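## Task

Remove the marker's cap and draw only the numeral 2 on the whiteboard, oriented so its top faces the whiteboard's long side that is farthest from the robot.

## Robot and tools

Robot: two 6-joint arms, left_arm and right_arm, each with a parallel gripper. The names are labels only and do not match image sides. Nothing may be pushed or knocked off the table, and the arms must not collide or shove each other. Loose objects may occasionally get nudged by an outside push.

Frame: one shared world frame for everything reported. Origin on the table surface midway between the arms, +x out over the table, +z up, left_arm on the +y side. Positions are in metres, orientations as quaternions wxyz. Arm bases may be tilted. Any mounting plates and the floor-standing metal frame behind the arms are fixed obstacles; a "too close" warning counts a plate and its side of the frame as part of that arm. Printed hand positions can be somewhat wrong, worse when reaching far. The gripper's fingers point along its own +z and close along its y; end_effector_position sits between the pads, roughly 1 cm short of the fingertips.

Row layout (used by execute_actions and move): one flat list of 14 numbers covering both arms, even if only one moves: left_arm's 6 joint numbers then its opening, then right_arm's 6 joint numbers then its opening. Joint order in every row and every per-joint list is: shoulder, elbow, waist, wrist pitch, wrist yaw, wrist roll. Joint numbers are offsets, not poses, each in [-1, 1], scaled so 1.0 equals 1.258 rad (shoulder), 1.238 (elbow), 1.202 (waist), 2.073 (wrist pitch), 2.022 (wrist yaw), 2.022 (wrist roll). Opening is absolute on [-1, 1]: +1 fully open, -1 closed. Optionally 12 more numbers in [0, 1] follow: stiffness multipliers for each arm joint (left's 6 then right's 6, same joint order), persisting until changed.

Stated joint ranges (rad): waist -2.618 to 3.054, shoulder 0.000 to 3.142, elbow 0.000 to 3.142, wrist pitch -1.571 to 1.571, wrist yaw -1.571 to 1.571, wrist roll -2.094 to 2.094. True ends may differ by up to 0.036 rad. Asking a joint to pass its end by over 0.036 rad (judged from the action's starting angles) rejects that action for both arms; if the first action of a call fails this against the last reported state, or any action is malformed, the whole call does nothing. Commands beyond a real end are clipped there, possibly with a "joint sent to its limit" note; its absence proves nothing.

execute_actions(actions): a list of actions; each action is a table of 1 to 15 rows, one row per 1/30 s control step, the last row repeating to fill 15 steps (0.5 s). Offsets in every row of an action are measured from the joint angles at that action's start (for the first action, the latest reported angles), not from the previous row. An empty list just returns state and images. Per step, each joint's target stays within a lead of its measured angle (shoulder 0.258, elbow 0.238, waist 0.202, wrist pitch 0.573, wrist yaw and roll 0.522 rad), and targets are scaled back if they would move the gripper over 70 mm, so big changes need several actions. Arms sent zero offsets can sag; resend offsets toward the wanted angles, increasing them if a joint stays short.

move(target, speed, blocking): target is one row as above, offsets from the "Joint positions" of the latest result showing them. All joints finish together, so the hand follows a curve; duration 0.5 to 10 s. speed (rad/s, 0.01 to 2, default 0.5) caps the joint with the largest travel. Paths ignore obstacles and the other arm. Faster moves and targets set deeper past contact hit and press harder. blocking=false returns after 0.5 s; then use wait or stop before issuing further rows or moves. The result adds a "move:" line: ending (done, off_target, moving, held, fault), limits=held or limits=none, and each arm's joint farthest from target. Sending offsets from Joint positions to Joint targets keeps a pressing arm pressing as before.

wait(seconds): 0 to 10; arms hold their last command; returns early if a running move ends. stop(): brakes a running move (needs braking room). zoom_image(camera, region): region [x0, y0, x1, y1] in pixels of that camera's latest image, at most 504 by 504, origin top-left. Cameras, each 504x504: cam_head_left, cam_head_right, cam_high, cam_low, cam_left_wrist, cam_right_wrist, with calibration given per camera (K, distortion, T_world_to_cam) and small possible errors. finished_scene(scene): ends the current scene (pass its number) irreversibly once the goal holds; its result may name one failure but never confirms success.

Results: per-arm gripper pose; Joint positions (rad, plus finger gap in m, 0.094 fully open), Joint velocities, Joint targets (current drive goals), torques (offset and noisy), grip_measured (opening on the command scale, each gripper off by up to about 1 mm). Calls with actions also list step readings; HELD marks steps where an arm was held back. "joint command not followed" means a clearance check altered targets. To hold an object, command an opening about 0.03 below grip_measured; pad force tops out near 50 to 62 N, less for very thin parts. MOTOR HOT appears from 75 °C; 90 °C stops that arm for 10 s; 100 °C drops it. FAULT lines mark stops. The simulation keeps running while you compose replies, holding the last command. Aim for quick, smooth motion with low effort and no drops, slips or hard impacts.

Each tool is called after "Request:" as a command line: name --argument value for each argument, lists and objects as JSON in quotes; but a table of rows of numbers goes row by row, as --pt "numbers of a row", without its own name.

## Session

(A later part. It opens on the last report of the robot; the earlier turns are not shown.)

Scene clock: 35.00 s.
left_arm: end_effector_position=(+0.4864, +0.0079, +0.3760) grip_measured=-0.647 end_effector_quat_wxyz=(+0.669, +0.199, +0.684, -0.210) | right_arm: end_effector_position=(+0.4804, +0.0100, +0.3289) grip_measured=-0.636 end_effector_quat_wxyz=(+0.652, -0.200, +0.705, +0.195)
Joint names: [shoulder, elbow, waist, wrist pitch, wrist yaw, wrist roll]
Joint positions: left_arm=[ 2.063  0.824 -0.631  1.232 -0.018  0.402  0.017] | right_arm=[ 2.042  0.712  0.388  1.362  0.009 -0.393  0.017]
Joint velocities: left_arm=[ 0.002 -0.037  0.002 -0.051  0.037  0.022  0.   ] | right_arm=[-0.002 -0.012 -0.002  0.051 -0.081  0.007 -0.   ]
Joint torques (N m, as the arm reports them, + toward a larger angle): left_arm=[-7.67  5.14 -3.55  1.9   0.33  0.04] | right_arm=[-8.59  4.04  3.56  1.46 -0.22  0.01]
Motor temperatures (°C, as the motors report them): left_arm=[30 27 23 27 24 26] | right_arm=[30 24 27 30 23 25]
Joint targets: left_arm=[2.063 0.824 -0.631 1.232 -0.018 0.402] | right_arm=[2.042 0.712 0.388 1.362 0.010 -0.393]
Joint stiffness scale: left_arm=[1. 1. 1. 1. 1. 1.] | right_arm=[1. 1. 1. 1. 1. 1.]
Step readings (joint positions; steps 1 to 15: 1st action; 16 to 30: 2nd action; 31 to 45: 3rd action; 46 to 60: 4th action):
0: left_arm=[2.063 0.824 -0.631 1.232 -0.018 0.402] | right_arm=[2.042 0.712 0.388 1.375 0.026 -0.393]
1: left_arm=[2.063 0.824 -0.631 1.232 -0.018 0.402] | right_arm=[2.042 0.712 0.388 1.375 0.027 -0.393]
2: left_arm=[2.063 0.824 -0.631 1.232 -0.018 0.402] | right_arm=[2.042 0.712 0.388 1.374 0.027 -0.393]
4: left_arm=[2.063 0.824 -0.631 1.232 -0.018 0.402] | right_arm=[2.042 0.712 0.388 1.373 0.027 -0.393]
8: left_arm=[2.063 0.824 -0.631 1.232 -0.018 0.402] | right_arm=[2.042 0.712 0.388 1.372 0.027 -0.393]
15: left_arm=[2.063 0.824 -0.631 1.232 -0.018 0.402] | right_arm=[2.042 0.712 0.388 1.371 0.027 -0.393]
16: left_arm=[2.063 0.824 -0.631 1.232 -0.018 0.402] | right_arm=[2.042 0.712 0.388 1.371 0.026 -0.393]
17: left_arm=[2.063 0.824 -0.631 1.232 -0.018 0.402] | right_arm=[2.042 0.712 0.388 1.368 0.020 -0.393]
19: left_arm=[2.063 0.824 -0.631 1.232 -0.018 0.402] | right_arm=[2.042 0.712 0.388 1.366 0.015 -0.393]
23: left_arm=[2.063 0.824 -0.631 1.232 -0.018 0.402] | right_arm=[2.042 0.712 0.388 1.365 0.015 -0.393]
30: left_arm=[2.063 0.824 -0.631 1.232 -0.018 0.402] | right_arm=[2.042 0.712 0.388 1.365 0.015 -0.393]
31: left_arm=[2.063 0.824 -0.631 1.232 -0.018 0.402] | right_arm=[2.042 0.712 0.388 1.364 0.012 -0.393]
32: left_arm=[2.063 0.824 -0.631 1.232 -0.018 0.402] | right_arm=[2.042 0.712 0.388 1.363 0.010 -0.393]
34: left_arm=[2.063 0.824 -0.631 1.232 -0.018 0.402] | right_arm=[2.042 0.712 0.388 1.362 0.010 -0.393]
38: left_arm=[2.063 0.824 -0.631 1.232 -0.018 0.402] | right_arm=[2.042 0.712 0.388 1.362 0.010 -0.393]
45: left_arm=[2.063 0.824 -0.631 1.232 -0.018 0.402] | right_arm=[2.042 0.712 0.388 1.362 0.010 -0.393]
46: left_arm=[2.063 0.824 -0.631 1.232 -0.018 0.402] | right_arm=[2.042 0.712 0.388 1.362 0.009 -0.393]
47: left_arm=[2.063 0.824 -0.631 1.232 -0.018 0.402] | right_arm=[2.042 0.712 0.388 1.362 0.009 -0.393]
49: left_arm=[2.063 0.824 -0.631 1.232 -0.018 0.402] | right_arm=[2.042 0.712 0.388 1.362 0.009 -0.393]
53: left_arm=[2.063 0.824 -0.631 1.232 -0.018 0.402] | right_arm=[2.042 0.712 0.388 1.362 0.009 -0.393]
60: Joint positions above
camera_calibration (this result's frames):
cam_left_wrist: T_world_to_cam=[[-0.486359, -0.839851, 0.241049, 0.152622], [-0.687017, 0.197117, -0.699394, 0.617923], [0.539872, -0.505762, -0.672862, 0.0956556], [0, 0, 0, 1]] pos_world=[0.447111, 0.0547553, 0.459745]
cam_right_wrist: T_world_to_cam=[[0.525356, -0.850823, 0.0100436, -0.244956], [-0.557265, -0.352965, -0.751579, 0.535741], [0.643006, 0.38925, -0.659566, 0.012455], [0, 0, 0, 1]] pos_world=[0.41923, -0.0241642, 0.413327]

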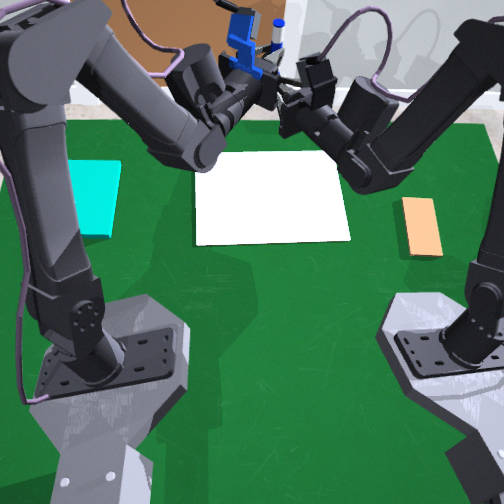

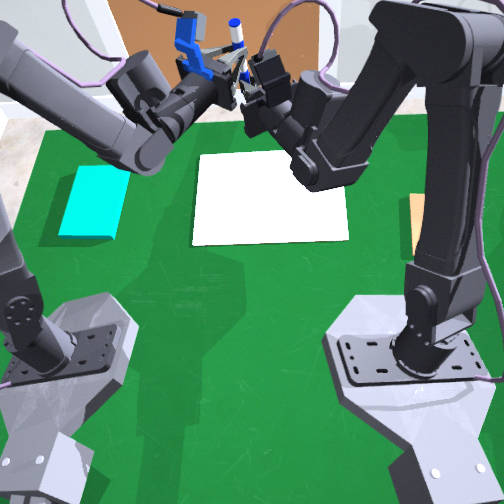

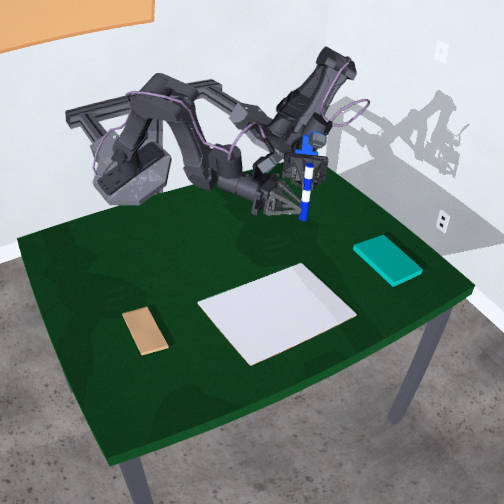

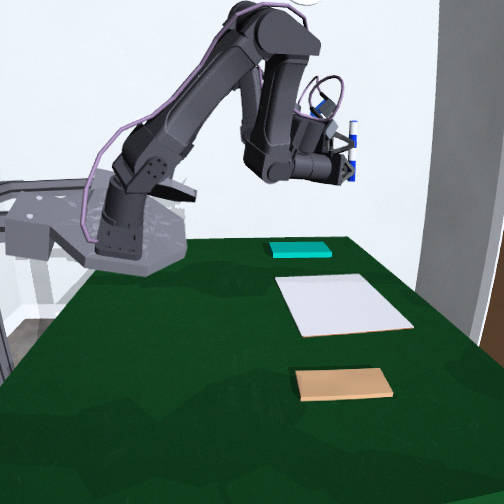

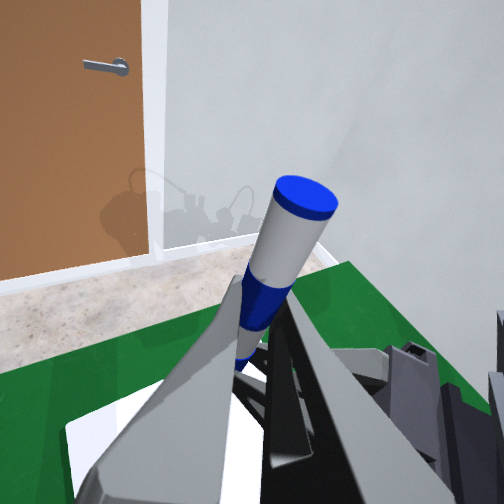

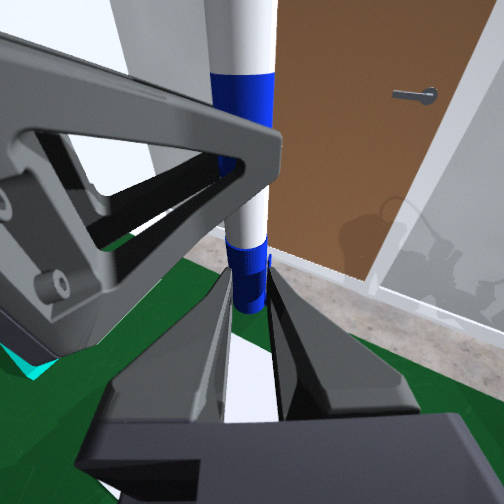

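Request:
move --target '[-0.13,0.065,-0.045,-0.095,0,0,-0.74,0,0,0,0,0,0,-0.74]' --speed 0.15

Scene clock: 36.97 s.
left_arm: end_effector_position=(+0.4888, +0.0070, +0.3958) grip_measured=-0.647 end_effector_quat_wxyz=(+0.640, +0.217, +0.707, -0.208) | right_arm: end_effector_position=(+0.4810, +0.0103, +0.3444) grip_measured=-0.636 end_effector_quat_wxyz=(+0.674, -0.196, +0.682, +0.205)
Joint names: [shoulder, elbow, waist, wrist pitch, wrist yaw, wrist roll]
Joint positions: left_arm=[ 1.942  0.866 -0.656  0.987 -0.053  0.403  0.017] | right_arm=[ 2.042  0.712  0.388  1.42  -0.025 -0.392  0.017]
Joint velocities: left_arm=[ 0.002 -0.007 -0.027  0.007 -0.022 -0.037  0.   ] | right_arm=[-0.002 -0.017  0.007  0.007  0.007 -0.007 -0.001]
Joint torques (N m, as the arm reports them, + toward a larger angle): left_arm=[-10.28   8.42  -5.63   2.48   0.71   0.02] | right_arm=[-8.63  4.    3.6   0.87  0.16 -0.01]
Motor temperatures (°C, as the motors report them): left_arm=[30 27 23 27 24 26] | right_arm=[30 24 27 30 23 25]
Joint targets: left_arm=[1.899 0.904 -0.685 1.035 -0.018 0.402] | right_arm=[2.042 0.712 0.388 1.362 0.009 -0.393]
Joint stiffness scale: left_arm=[1. 1. 1. 1. 1. 1.] | right_arm=[1. 1. 1. 1. 1. 1.]
move: off_target (left_arm, right_arm); limits=none; left_arm: farthest joint: the wrist pitch, 0.048 radians from its target (0.197 radians at the start); right_arm: farthest joint: the wrist pitch, 0.058 radians from its target (0.000 radians at the start)
camera_calibration (this result's frames):
cam_left_wrist: T_world_to_cam=[[-0.492667, -0.83876, 0.231864, 0.154951], [-0.723214, 0.246454, -0.645152, 0.629448], [0.483984, -0.485533, -0.728023, 0.156171], [0, 0, 0, 1]] pos_world=[0.455981, 0.0506628, 0.483858]
cam_right_wrist: T_world_to_cam=[[0.531829, -0.846814, 0.00804653, -0.247709], [-0.511763, -0.328947, -0.793658, 0.540205], [0.674727, 0.417972, -0.608311, -0.0110031], [0, 0, 0, 1]] pos_world=[0.41562, -0.0274659, 0.424038]

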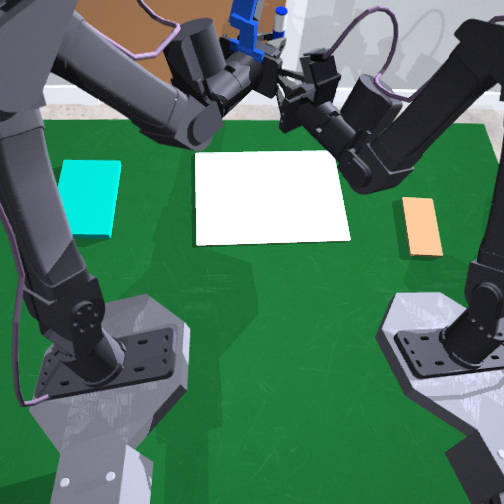

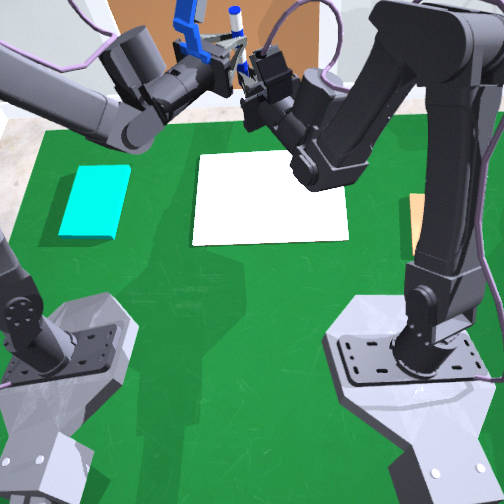

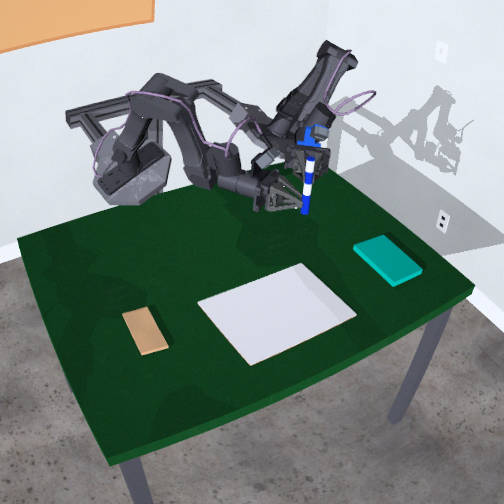

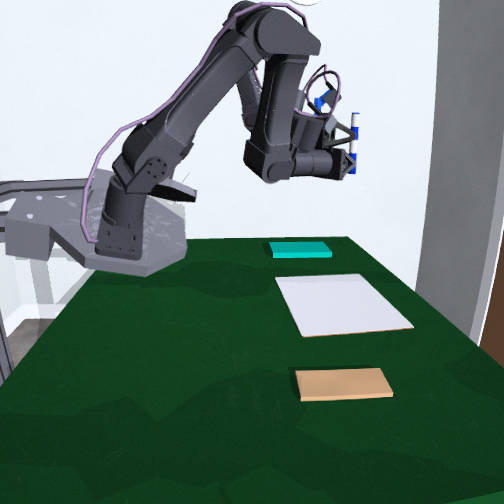

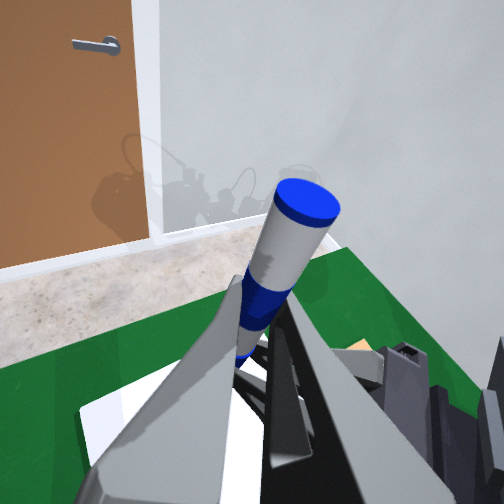

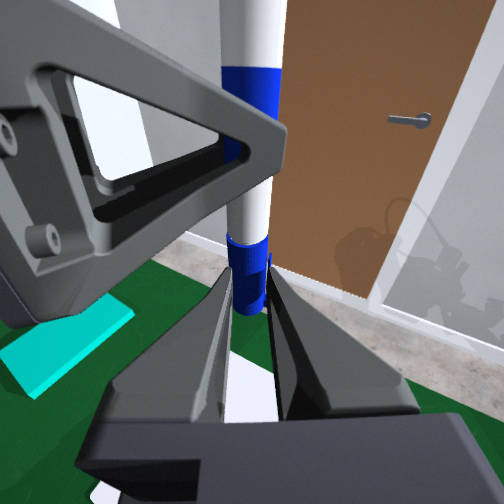

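Request:
move --target '[-0.075,0.045,-0.04,0.03,0.017,0,-0.74,0,0,0,-0.06,0.017,0,-0.74]' --speed 0.15

Scene clock: 38.30 s.
left_arm: end_effector_position=(+0.4877, +0.0101, +0.4015) grip_measured=-0.647 end_effector_quat_wxyz=(+0.635, +0.217, +0.713, -0.201) | right_arm: end_effector_position=(+0.4789, +0.0136, +0.3467) grip_measured=-0.636 end_effector_quat_wxyz=(+0.675, -0.199, +0.678, +0.213)
Joint names: [shoulder, elbow, waist, wrist pitch, wrist yaw, wrist roll]
Joint positions: left_arm=[ 1.907  0.866 -0.666  0.94  -0.079  0.406  0.017] | right_arm=[ 2.042  0.712  0.392  1.422 -0.039 -0.39   0.017]
Joint velocities: left_arm=[ 0.007 -0.022 -0.012 -0.037  0.037 -0.051 -0.001] | right_arm=[-0.002 -0.022 -0.002  0.066  0.022  0.007 -0.001]
Joint torques (N m, as the arm reports them, + toward a larger angle): left_arm=[-11.36   9.8   -6.31   3.18   0.99  -0.01] | right_arm=[-8.68  4.07  3.25  0.14  0.34 -0.03]
Motor temperatures (°C, as the motors report them): left_arm=[30 27 23 28 24 26] | right_arm=[30 24 27 30 23 25]
Joint targets: left_arm=[1.847 0.922 -0.704 1.049 -0.019 0.403] | right_arm=[2.042 0.712 0.388 1.295 0.010 -0.392]
Joint stiffness scale: left_arm=[1. 1. 1. 1. 1. 1.] | right_arm=[1. 1. 1. 1. 1. 1.]
move: off_target (left_arm, right_arm); limits=none; left_arm: farthest joint: the wrist pitch, 0.109 radians from its target (0.062 radians at the start); right_arm: farthest joint: the wrist pitch, 0.126 radians from its target (0.124 radians at the start)
camera_calibration (this result's frames):
cam_left_wrist: T_world_to_cam=[[-0.48233, -0.846553, 0.225179, 0.153403], [-0.732919, 0.249203, -0.633031, 0.631395], [0.479779, -0.470367, -0.740653, 0.169321], [0, 0, 0, 1]] pos_world=[0.455515, 0.0521616, 0.490557]
cam_right_wrist: T_world_to_cam=[[0.545154, -0.838321, 0.0049079, -0.249228], [-0.501609, -0.330872, -0.79932, 0.539168], [0.671711, 0.433291, -0.600886, -0.010878], [0, 0, 0, 1]] pos_world=[0.413626, -0.0258243, 0.425654]

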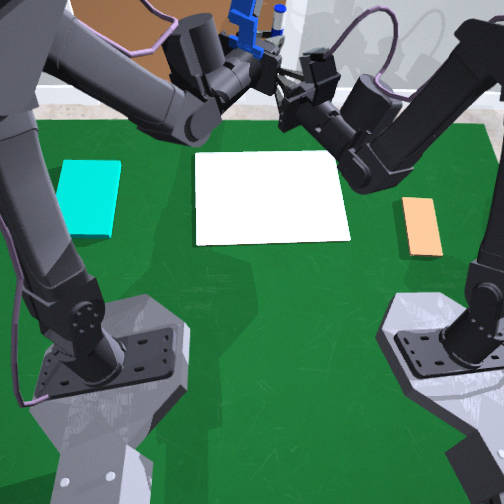

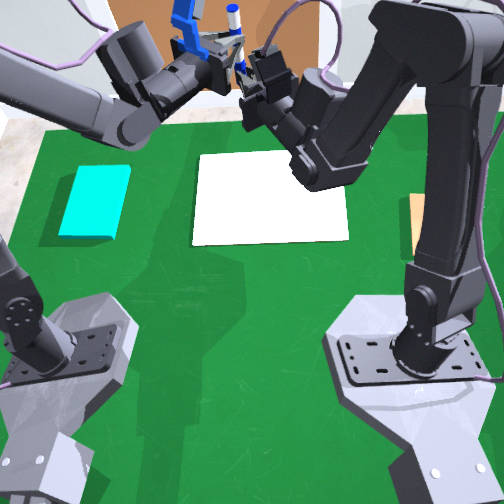

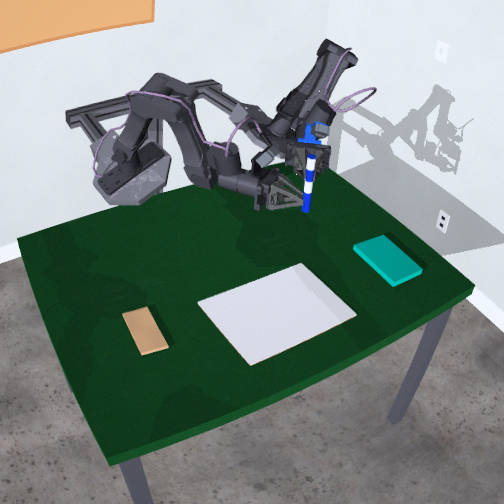

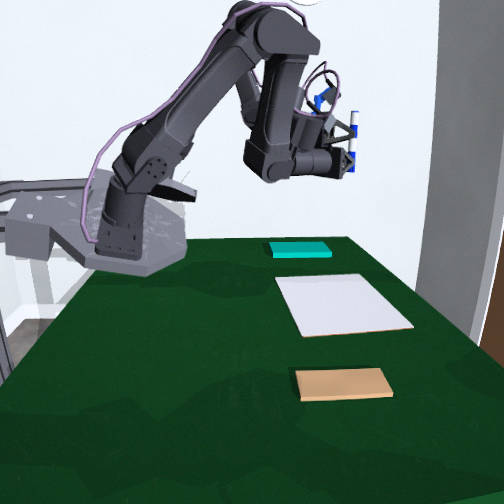

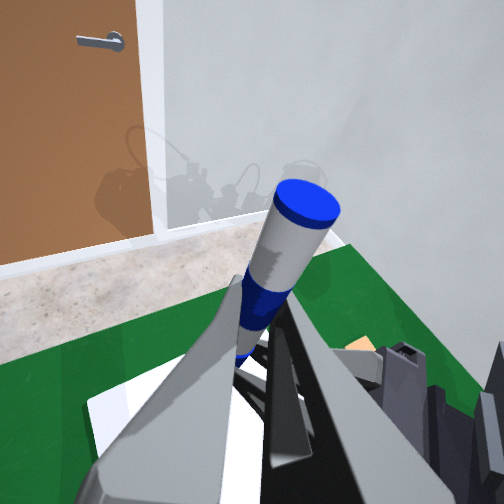

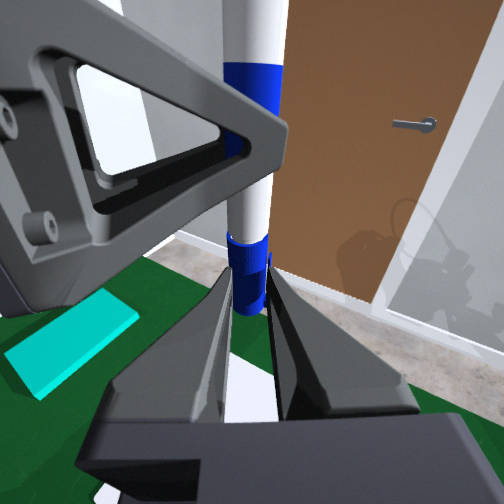

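Request:
move --target '[-0.09,0.05,-0.04,0.11,0.04,0,-0.74,0.02,0,0,-0.13,0.035,0,-0.74]' --speed 0.2

Scene clock: 40.43 s.
left_arm: end_effector_position=(+0.4924, +0.0310, +0.5198) grip_measured=-0.647 end_effector_quat_wxyz=(+0.755, +0.158, +0.594, -0.227) | right_arm: end_effector_position=(+0.4605, +0.0214, +0.2737) grip_measured=-0.636 end_effector_quat_wxyz=(+0.563, -0.239, +0.766, +0.196)
Joint names: [shoulder, elbow, waist, wrist pitch, wrist yaw, wrist roll]
Joint positions: left_arm=[ 1.818  0.902 -0.701  1.162 -0.01   0.406  0.017] | right_arm=[ 2.055  0.712  0.39   1.147  0.035 -0.384  0.017]
Joint velocities: left_arm=[ 0.007 -0.002  0.007 -0.081  0.022  0.022 -0.   ] | right_arm=[ 0.002 -0.007 -0.017 -0.022  0.007 -0.051  0.   ]
Joint torques (N m, as the arm reports them, + toward a larger angle): left_arm=[-8.34  7.99 -4.24  1.8   0.45  0.03] | right_arm=[-7.6   3.92  3.74  1.51 -0.27 -0.05]
Motor temperatures (°C, as the motors report them): left_arm=[30 28 23 28 24 26] | right_arm=[30 24 27 30 23 25]
Joint targets: left_arm=[1.794 0.928 -0.714 1.168 0.002 0.406] | right_arm=[2.067 0.712 0.392 1.152 0.032 -0.390]
Joint stiffness scale: left_arm=[1. 1. 1. 1. 1. 1.] | right_arm=[1. 1. 1. 1. 1. 1.]
move: off_target (left_arm); limits=none; left_arm: farthest joint: the elbow, 0.026 radians from its target (0.062 radians at the start); right_arm: farthest joint: the shoulder, 0.013 radians from its target (0.026 radians at the start)
camera_calibration (this result's frames):
cam_left_wrist: T_world_to_cam=[[-0.51291, -0.818106, 0.26005, 0.142785], [-0.523644, 0.0581253, -0.849952, 0.720108], [0.680235, -0.572122, -0.45821, 0.0222061], [0, 0, 0, 1]] pos_world=[0.435211, 0.0876611, 0.585101]
cam_right_wrist: T_world_to_cam=[[0.582441, -0.812866, -0.00342039, -0.247769], [-0.657121, -0.46836, -0.590619, 0.49159], [0.478492, 0.346248, -0.806943, 0.101416], [0, 0, 0, 1]] pos_world=[0.418818, -0.00627687, 0.371332]

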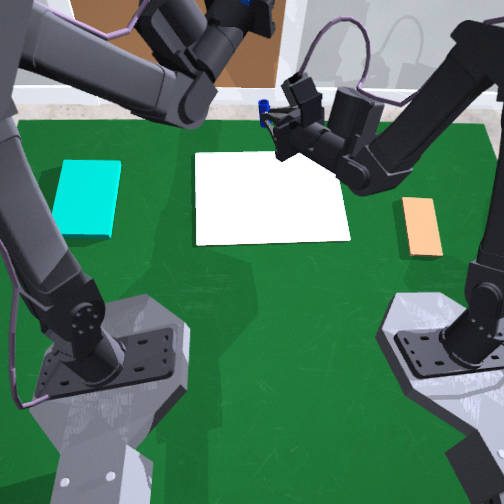

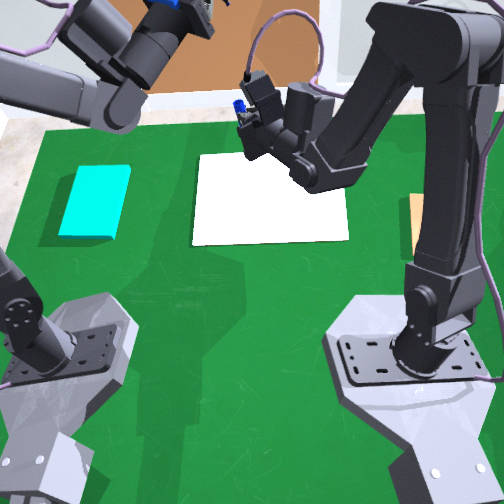

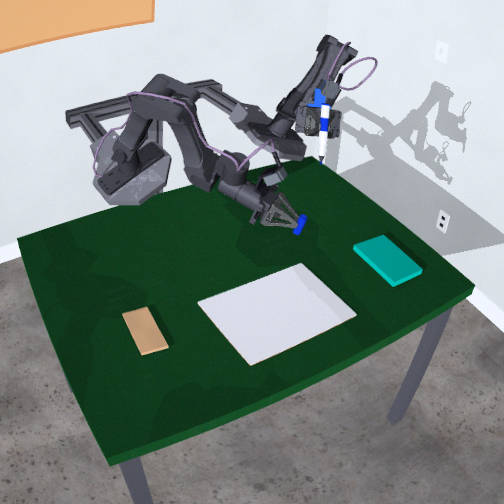

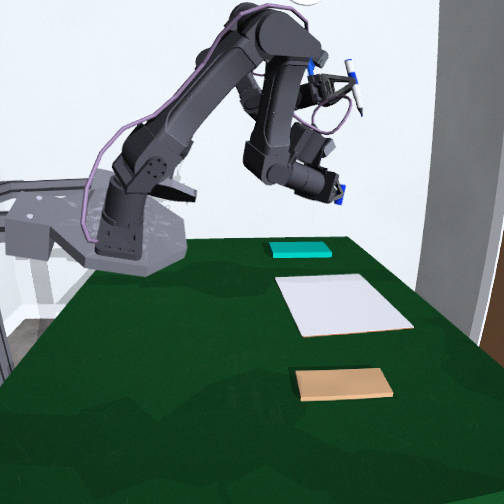

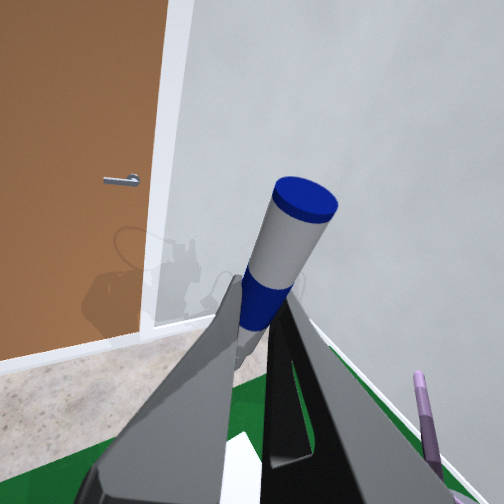

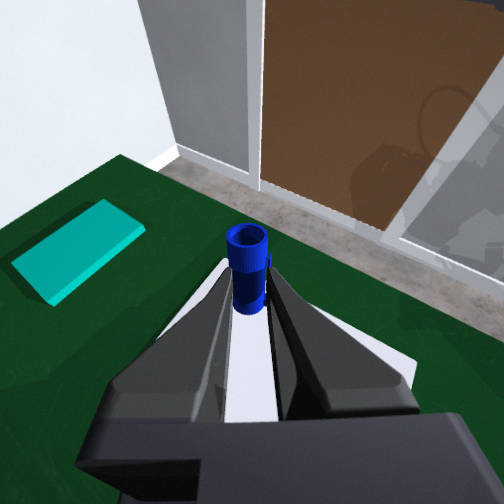

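Request:
move --target '[0,0,0,0,0,0,-0.74,-0.15,0,-0.75,0.1,0,0,-0.74]' --speed 1.2

Request:
move --target '[0.62,0.336,0.37,-0.078,0,-0.013,-0.74,0,0,0,0,0,0,-0.74]' --speed 0.8

Scene clock: 44.47 s.
left_arm: end_effector_position=(+0.4924, +0.0312, +0.5198) grip_measured=-0.647 end_effector_quat_wxyz=(+0.755, +0.158, +0.594, -0.227) | right_arm: end_effector_position=(+0.5188, -0.4304, +0.2481) grip_measured=-0.636 end_effector_quat_wxyz=(+0.586, +0.060, +0.787, -0.181)
Joint names: [shoulder, elbow, waist, wrist pitch, wrist yaw, wrist roll]
Joint positions: left_arm=[ 1.818  0.902 -0.701  1.163 -0.011  0.406  0.017] | right_arm=[ 1.898  0.712 -0.518  1.331  0.045 -0.384  0.017]
Joint velocities: left_arm=[-0.002  0.002  0.017 -0.037 -0.007  0.037  0.   ] | right_arm=[-0.007 -0.022 -0.007  0.11   0.007  0.007 -0.   ]
Joint torques (N m, as the arm reports them, + toward a larger angle): left_arm=[-6.69  6.3  -3.21  1.72  0.33  0.03] | right_arm=[-12.28   3.58   2.09   1.83  -0.21   0.03]
Motor temperatures (°C, as the motors report them): left_arm=[30 28 23 28 24 26] | right_arm=[30 24 27 31 23 25]
Joint targets: left_arm=[1.818 0.902 -0.701 1.162 -0.011 0.406] | right_arm=[1.866 0.712 -0.511 1.354 0.035 -0.384]
Joint stiffness scale: left_arm=[1. 1. 1. 1. 1. 1.] | right_arm=[1. 1. 1. 1. 1. 1.]
move: off_target (right_arm); limits=none; left_arm: farthest joint: the wrist pitch, 0.001 radians from its target (0.001 radians at the start); right_arm: farthest joint: the shoulder, 0.032 radians from its target (0.188 radians at the start)
camera_calibration (this result's frames):
cam_left_wrist: T_world_to_cam=[[-0.51221, -0.818479, 0.260255, 0.142496], [-0.523771, 0.0575293, -0.849914, 0.720226], [0.680665, -0.571648, -0.458163, 0.0219952], [0, 0, 0, 1]] pos_world=[0.43525, 0.0877691, 0.585123]
cam_right_wrist: T_world_to_cam=[[-0.312918, -0.918496, 0.24176, -0.290799], [-0.789327, 0.109917, -0.604054, 0.624035], [0.528248, -0.379847, -0.759388, -0.140855], [0, 0, 0, 1]] pos_world=[0.475978, -0.389193, 0.340291]

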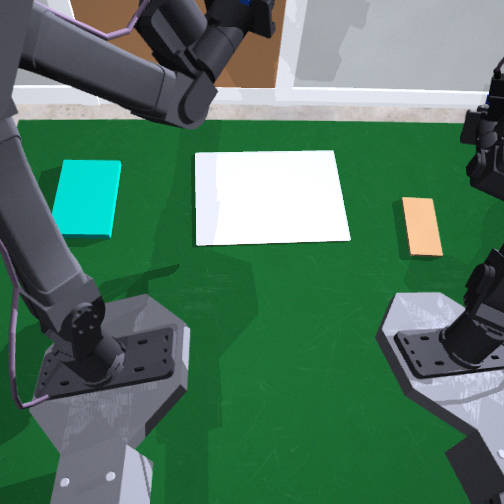

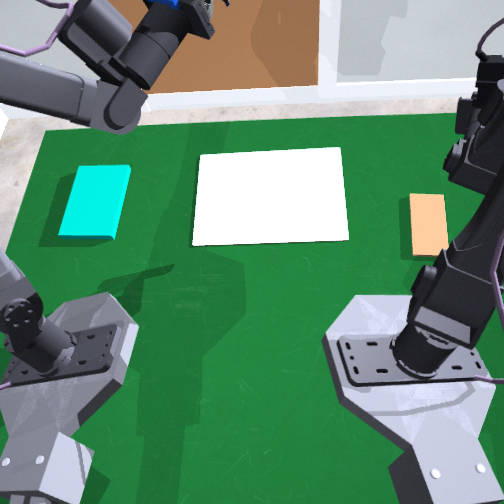

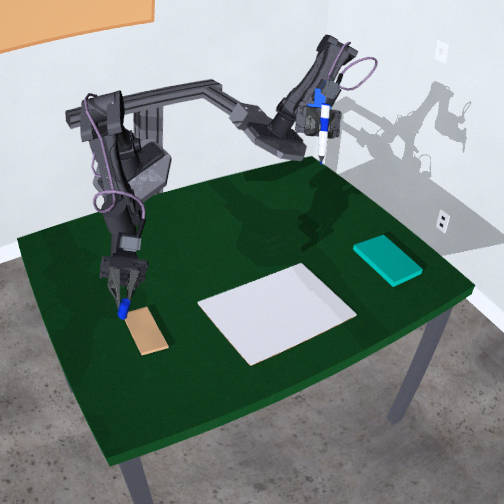

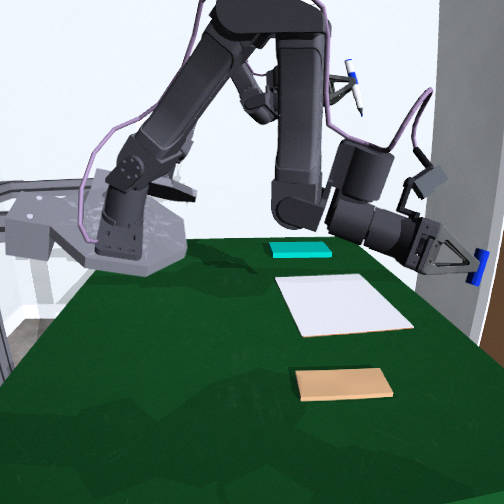

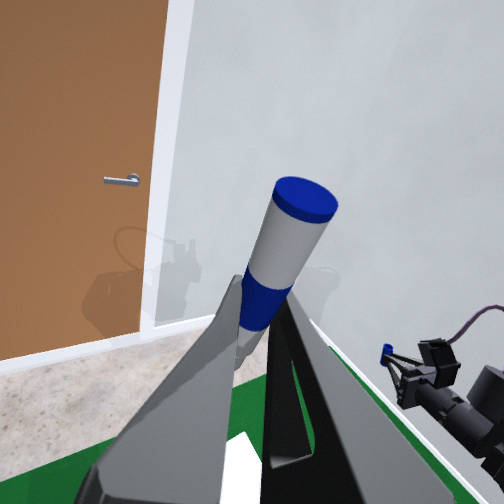

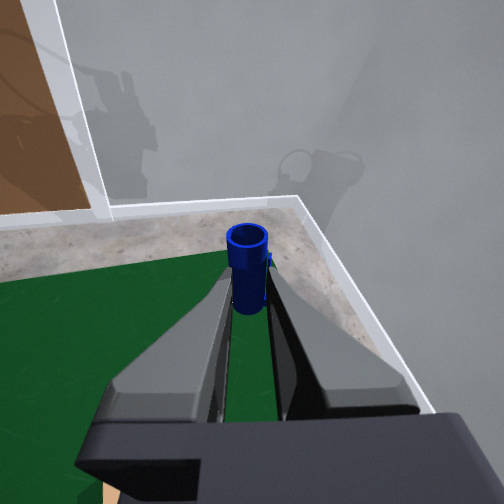

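Scene clock: 46.13 s.
left_arm: end_effector_position=(+0.5851, +0.1025, +0.1170) grip_measured=-0.647 end_effector_quat_wxyz=(+0.521, +0.133, +0.837, -0.104) | right_arm: end_effector_position=(+0.5186, -0.4300, +0.2466) grip_measured=-0.636 end_effector_quat_wxyz=(+0.584, +0.060, +0.789, -0.180)
Joint names: [shoulder, elbow, waist, wrist pitch, wrist yaw, wrist roll]
Joint positions: left_arm=[ 2.607  1.297 -0.244  0.999 -0.02   0.384  0.017] | right_arm=[ 1.898  0.712 -0.518  1.324  0.045 -0.384  0.017]
Joint velocities: left_arm=[-0.012  0.002 -0.007 -0.051 -0.037 -0.007 -0.001] | right_arm=[ 0.012  0.022  0.017  0.007  0.037  0.007 -0.   ]
Joint torques (N m, as the arm reports them, + toward a larger angle): left_arm=[-10.96   5.5   -5.5    1.86   0.38  -0.02] | right_arm=[-9.56  3.6   1.31  1.66 -0.09  0.02]
Motor temperatures (°C, as the motors report them): left_arm=[31 28 23 28 24 26] | right_arm=[30 24 27 31 23 25]
Joint targets: left_arm=[2.598 1.318 -0.257 1.001 -0.011 0.379] | right_arm=[1.898 0.712 -0.518 1.331 0.045 -0.384]
Joint stiffness scale: left_arm=[1. 1. 1. 1. 1. 1.] | right_arm=[1. 1. 1. 1. 1. 1.]
move: off_target (left_arm); limits=none; left_arm: farthest joint: the elbow, 0.021 radians from its target (0.416 radians at the start); right_arm: farthest joint: the wrist pitch, 0.007 radians from its target (0.000 radians at the start)
camera_calibration (this result's frames):
cam_left_wrist: T_world_to_cam=[[-0.180771, -0.960739, 0.210482, 0.179646], [-0.933649, 0.100343, -0.343846, 0.598571], [0.309226, -0.258674, -0.915132, 0.053886], [0, 0, 0, 1]] pos_world=[0.574668, 0.12647, 0.217317]
cam_right_wrist: T_world_to_cam=[[-0.310492, -0.919392, 0.241482, -0.291734], [-0.793029, 0.110466, -0.599084, 0.623775], [0.524118, -0.377513, -0.763403, -0.137597], [0, 0, 0, 1]] pos_world=[0.476208, -0.389068, 0.3391]

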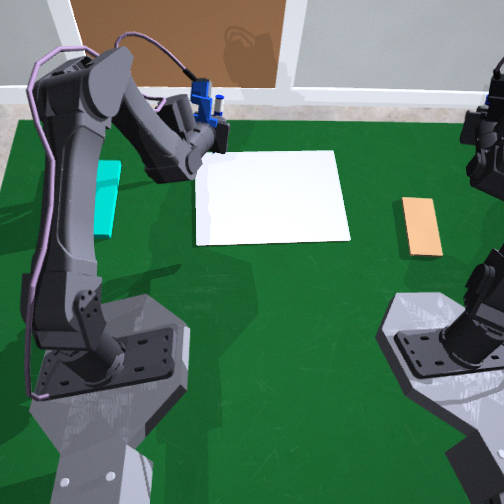

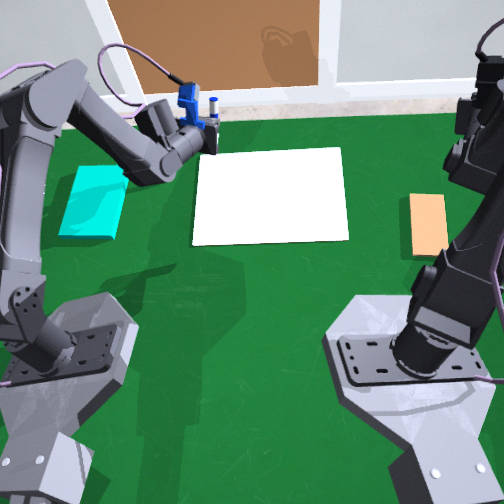

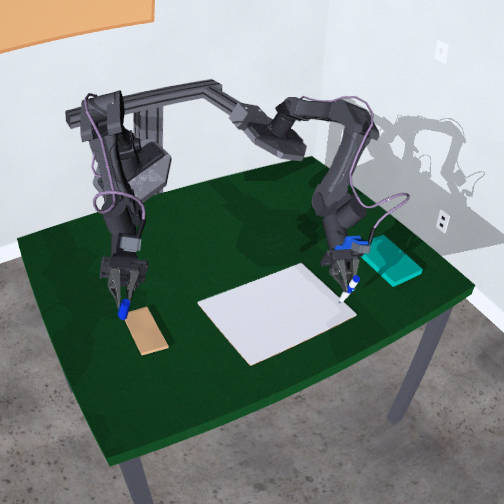

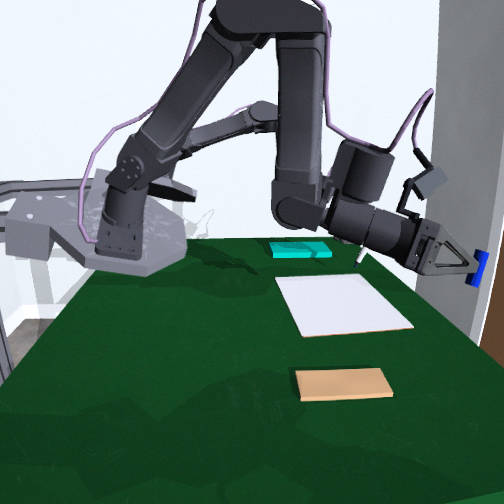

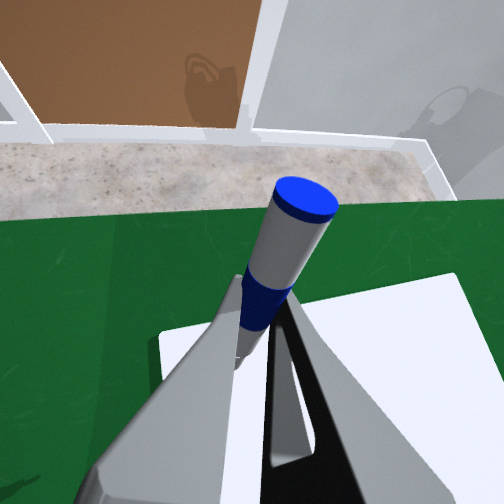

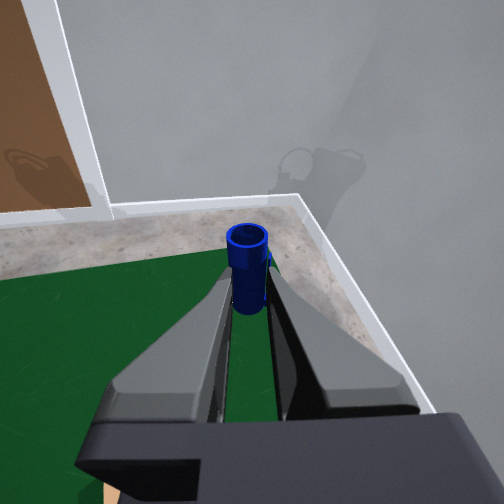

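Request:
move --target '[0.075,0.005,-0.02,0.03,0,0,-0.74,0,0,0,0,0,0,-0.74]' --speed 0.15

Request:
zoom_image --camera "cam_low" --region '[310,220,410,310]'

Scene clock: 48.03 s.
left_arm: end_effector_position=(+0.5646, +0.0867, +0.0874) grip_measured=-0.647 end_effector_quat_wxyz=(+0.509, +0.141, +0.842, -0.110) | right_arm: end_effector_position=(+0.5183, -0.4296, +0.2449) grip_measured=-0.636 end_effector_quat_wxyz=(+0.582, +0.059, +0.791, -0.179)
Joint names: [shoulder, elbow, waist, wrist pitch, wrist yaw, wrist roll]
Joint positions: left_arm=[ 2.694  1.297 -0.255  1.055 -0.021  0.384  0.017] | right_arm=[ 1.898  0.712 -0.518  1.317  0.045 -0.384  0.017]
Joint velocities: left_arm=[-0.002 -0.012  0.002  0.066  0.022 -0.007 -0.001] | right_arm=[ 0.007 -0.007 -0.002  0.051  0.022 -0.037  0.001]
Joint torques (N m, as the arm reports them, + toward a larger angle): left_arm=[-9.7   4.07 -5.34  1.87  0.33  0.03] | right_arm=[-9.57  3.54  1.39  1.66 -0.08  0.03]
Motor temperatures (°C, as the motors report them): left_arm=[31 28 23 28 24 26] | right_arm=[30 24 27 31 23 25]
Joint targets: left_arm=[2.701 1.303 -0.268 1.061 -0.020 0.384] | right_arm=[1.898 0.712 -0.518 1.324 0.045 -0.384]
Joint stiffness scale: left_arm=[1. 1. 1. 1. 1. 1.] | right_arm=[1. 1. 1. 1. 1. 1.]
move: done; limits=none; left_arm: farthest joint: the waist, 0.013 radians from its target (0.024 radians at the start); right_arm: farthest joint: the wrist pitch, 0.007 radians from its target (0.000 radians at the start)
camera_calibration (this result's frames):
cam_left_wrist: T_world_to_cam=[[-0.195572, -0.957538, 0.211833, 0.175009], [-0.939415, 0.120913, -0.320748, 0.570253], [0.281515, -0.261728, -0.923173, 0.0456697], [0, 0, 0, 1]] pos_world=[0.557075, 0.11058, 0.187996]
cam_right_wrist: T_world_to_cam=[[-0.307924, -0.920337, 0.241169, -0.292717], [-0.796918, 0.11103, -0.593796, 0.623477], [0.519716, -0.375036, -0.767622, -0.134147], [0, 0, 0, 1]] pos_world=[0.476443, -0.388933, 0.337838]

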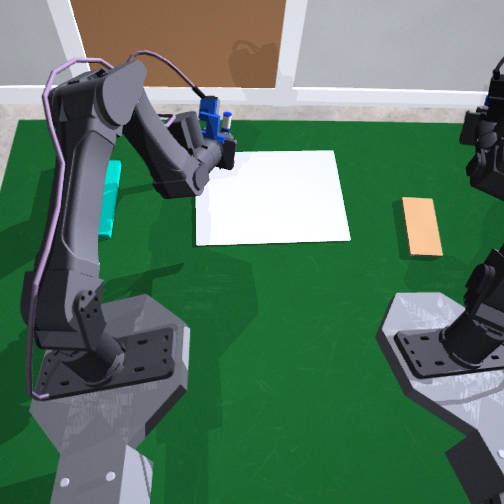

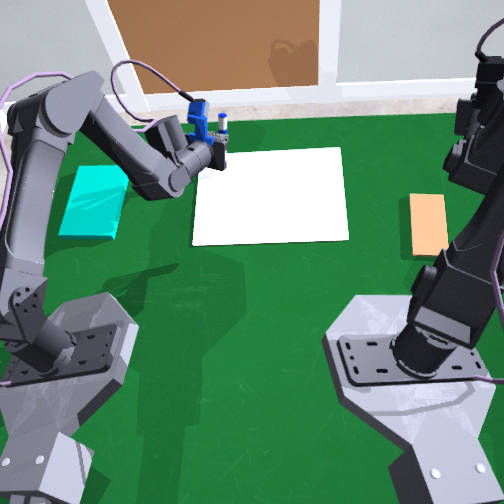

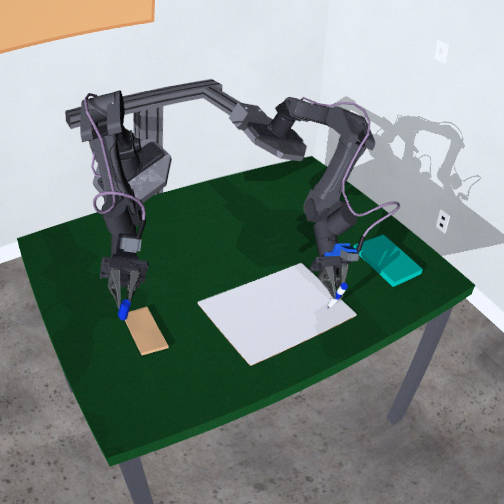

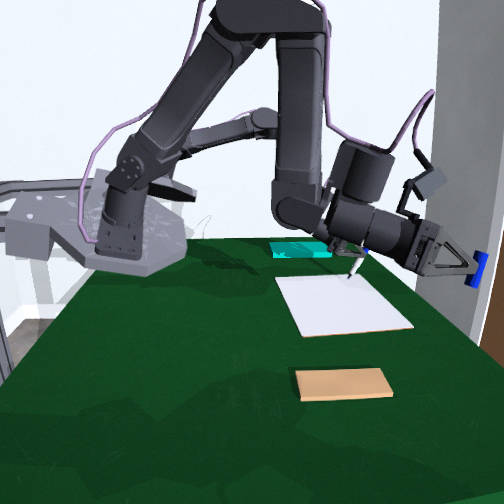

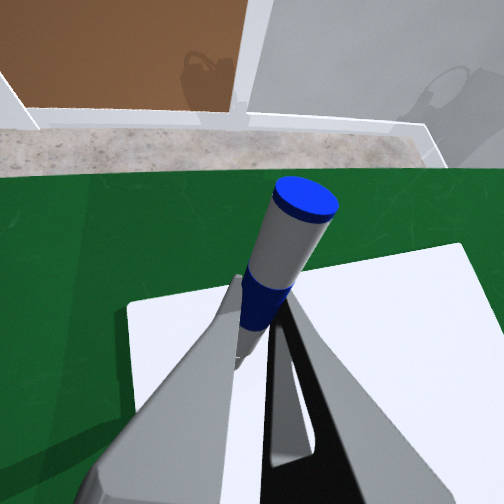

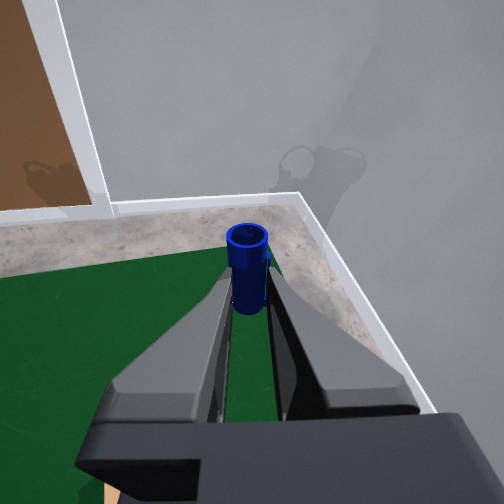

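Region (310, 220, 410, 310) of cam_low's 504x504 image, scaled by 5.040, with more detail than that image has; it fills the top 454 rows of this view, and the rest is white.

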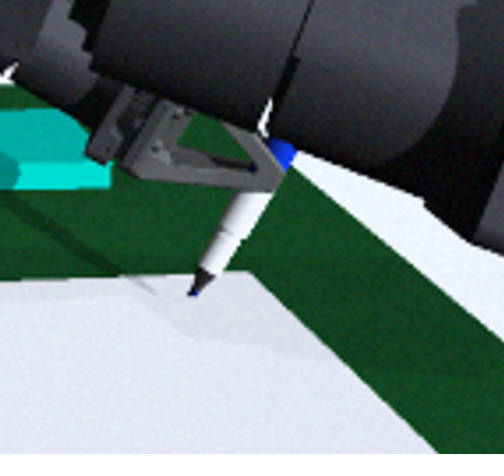

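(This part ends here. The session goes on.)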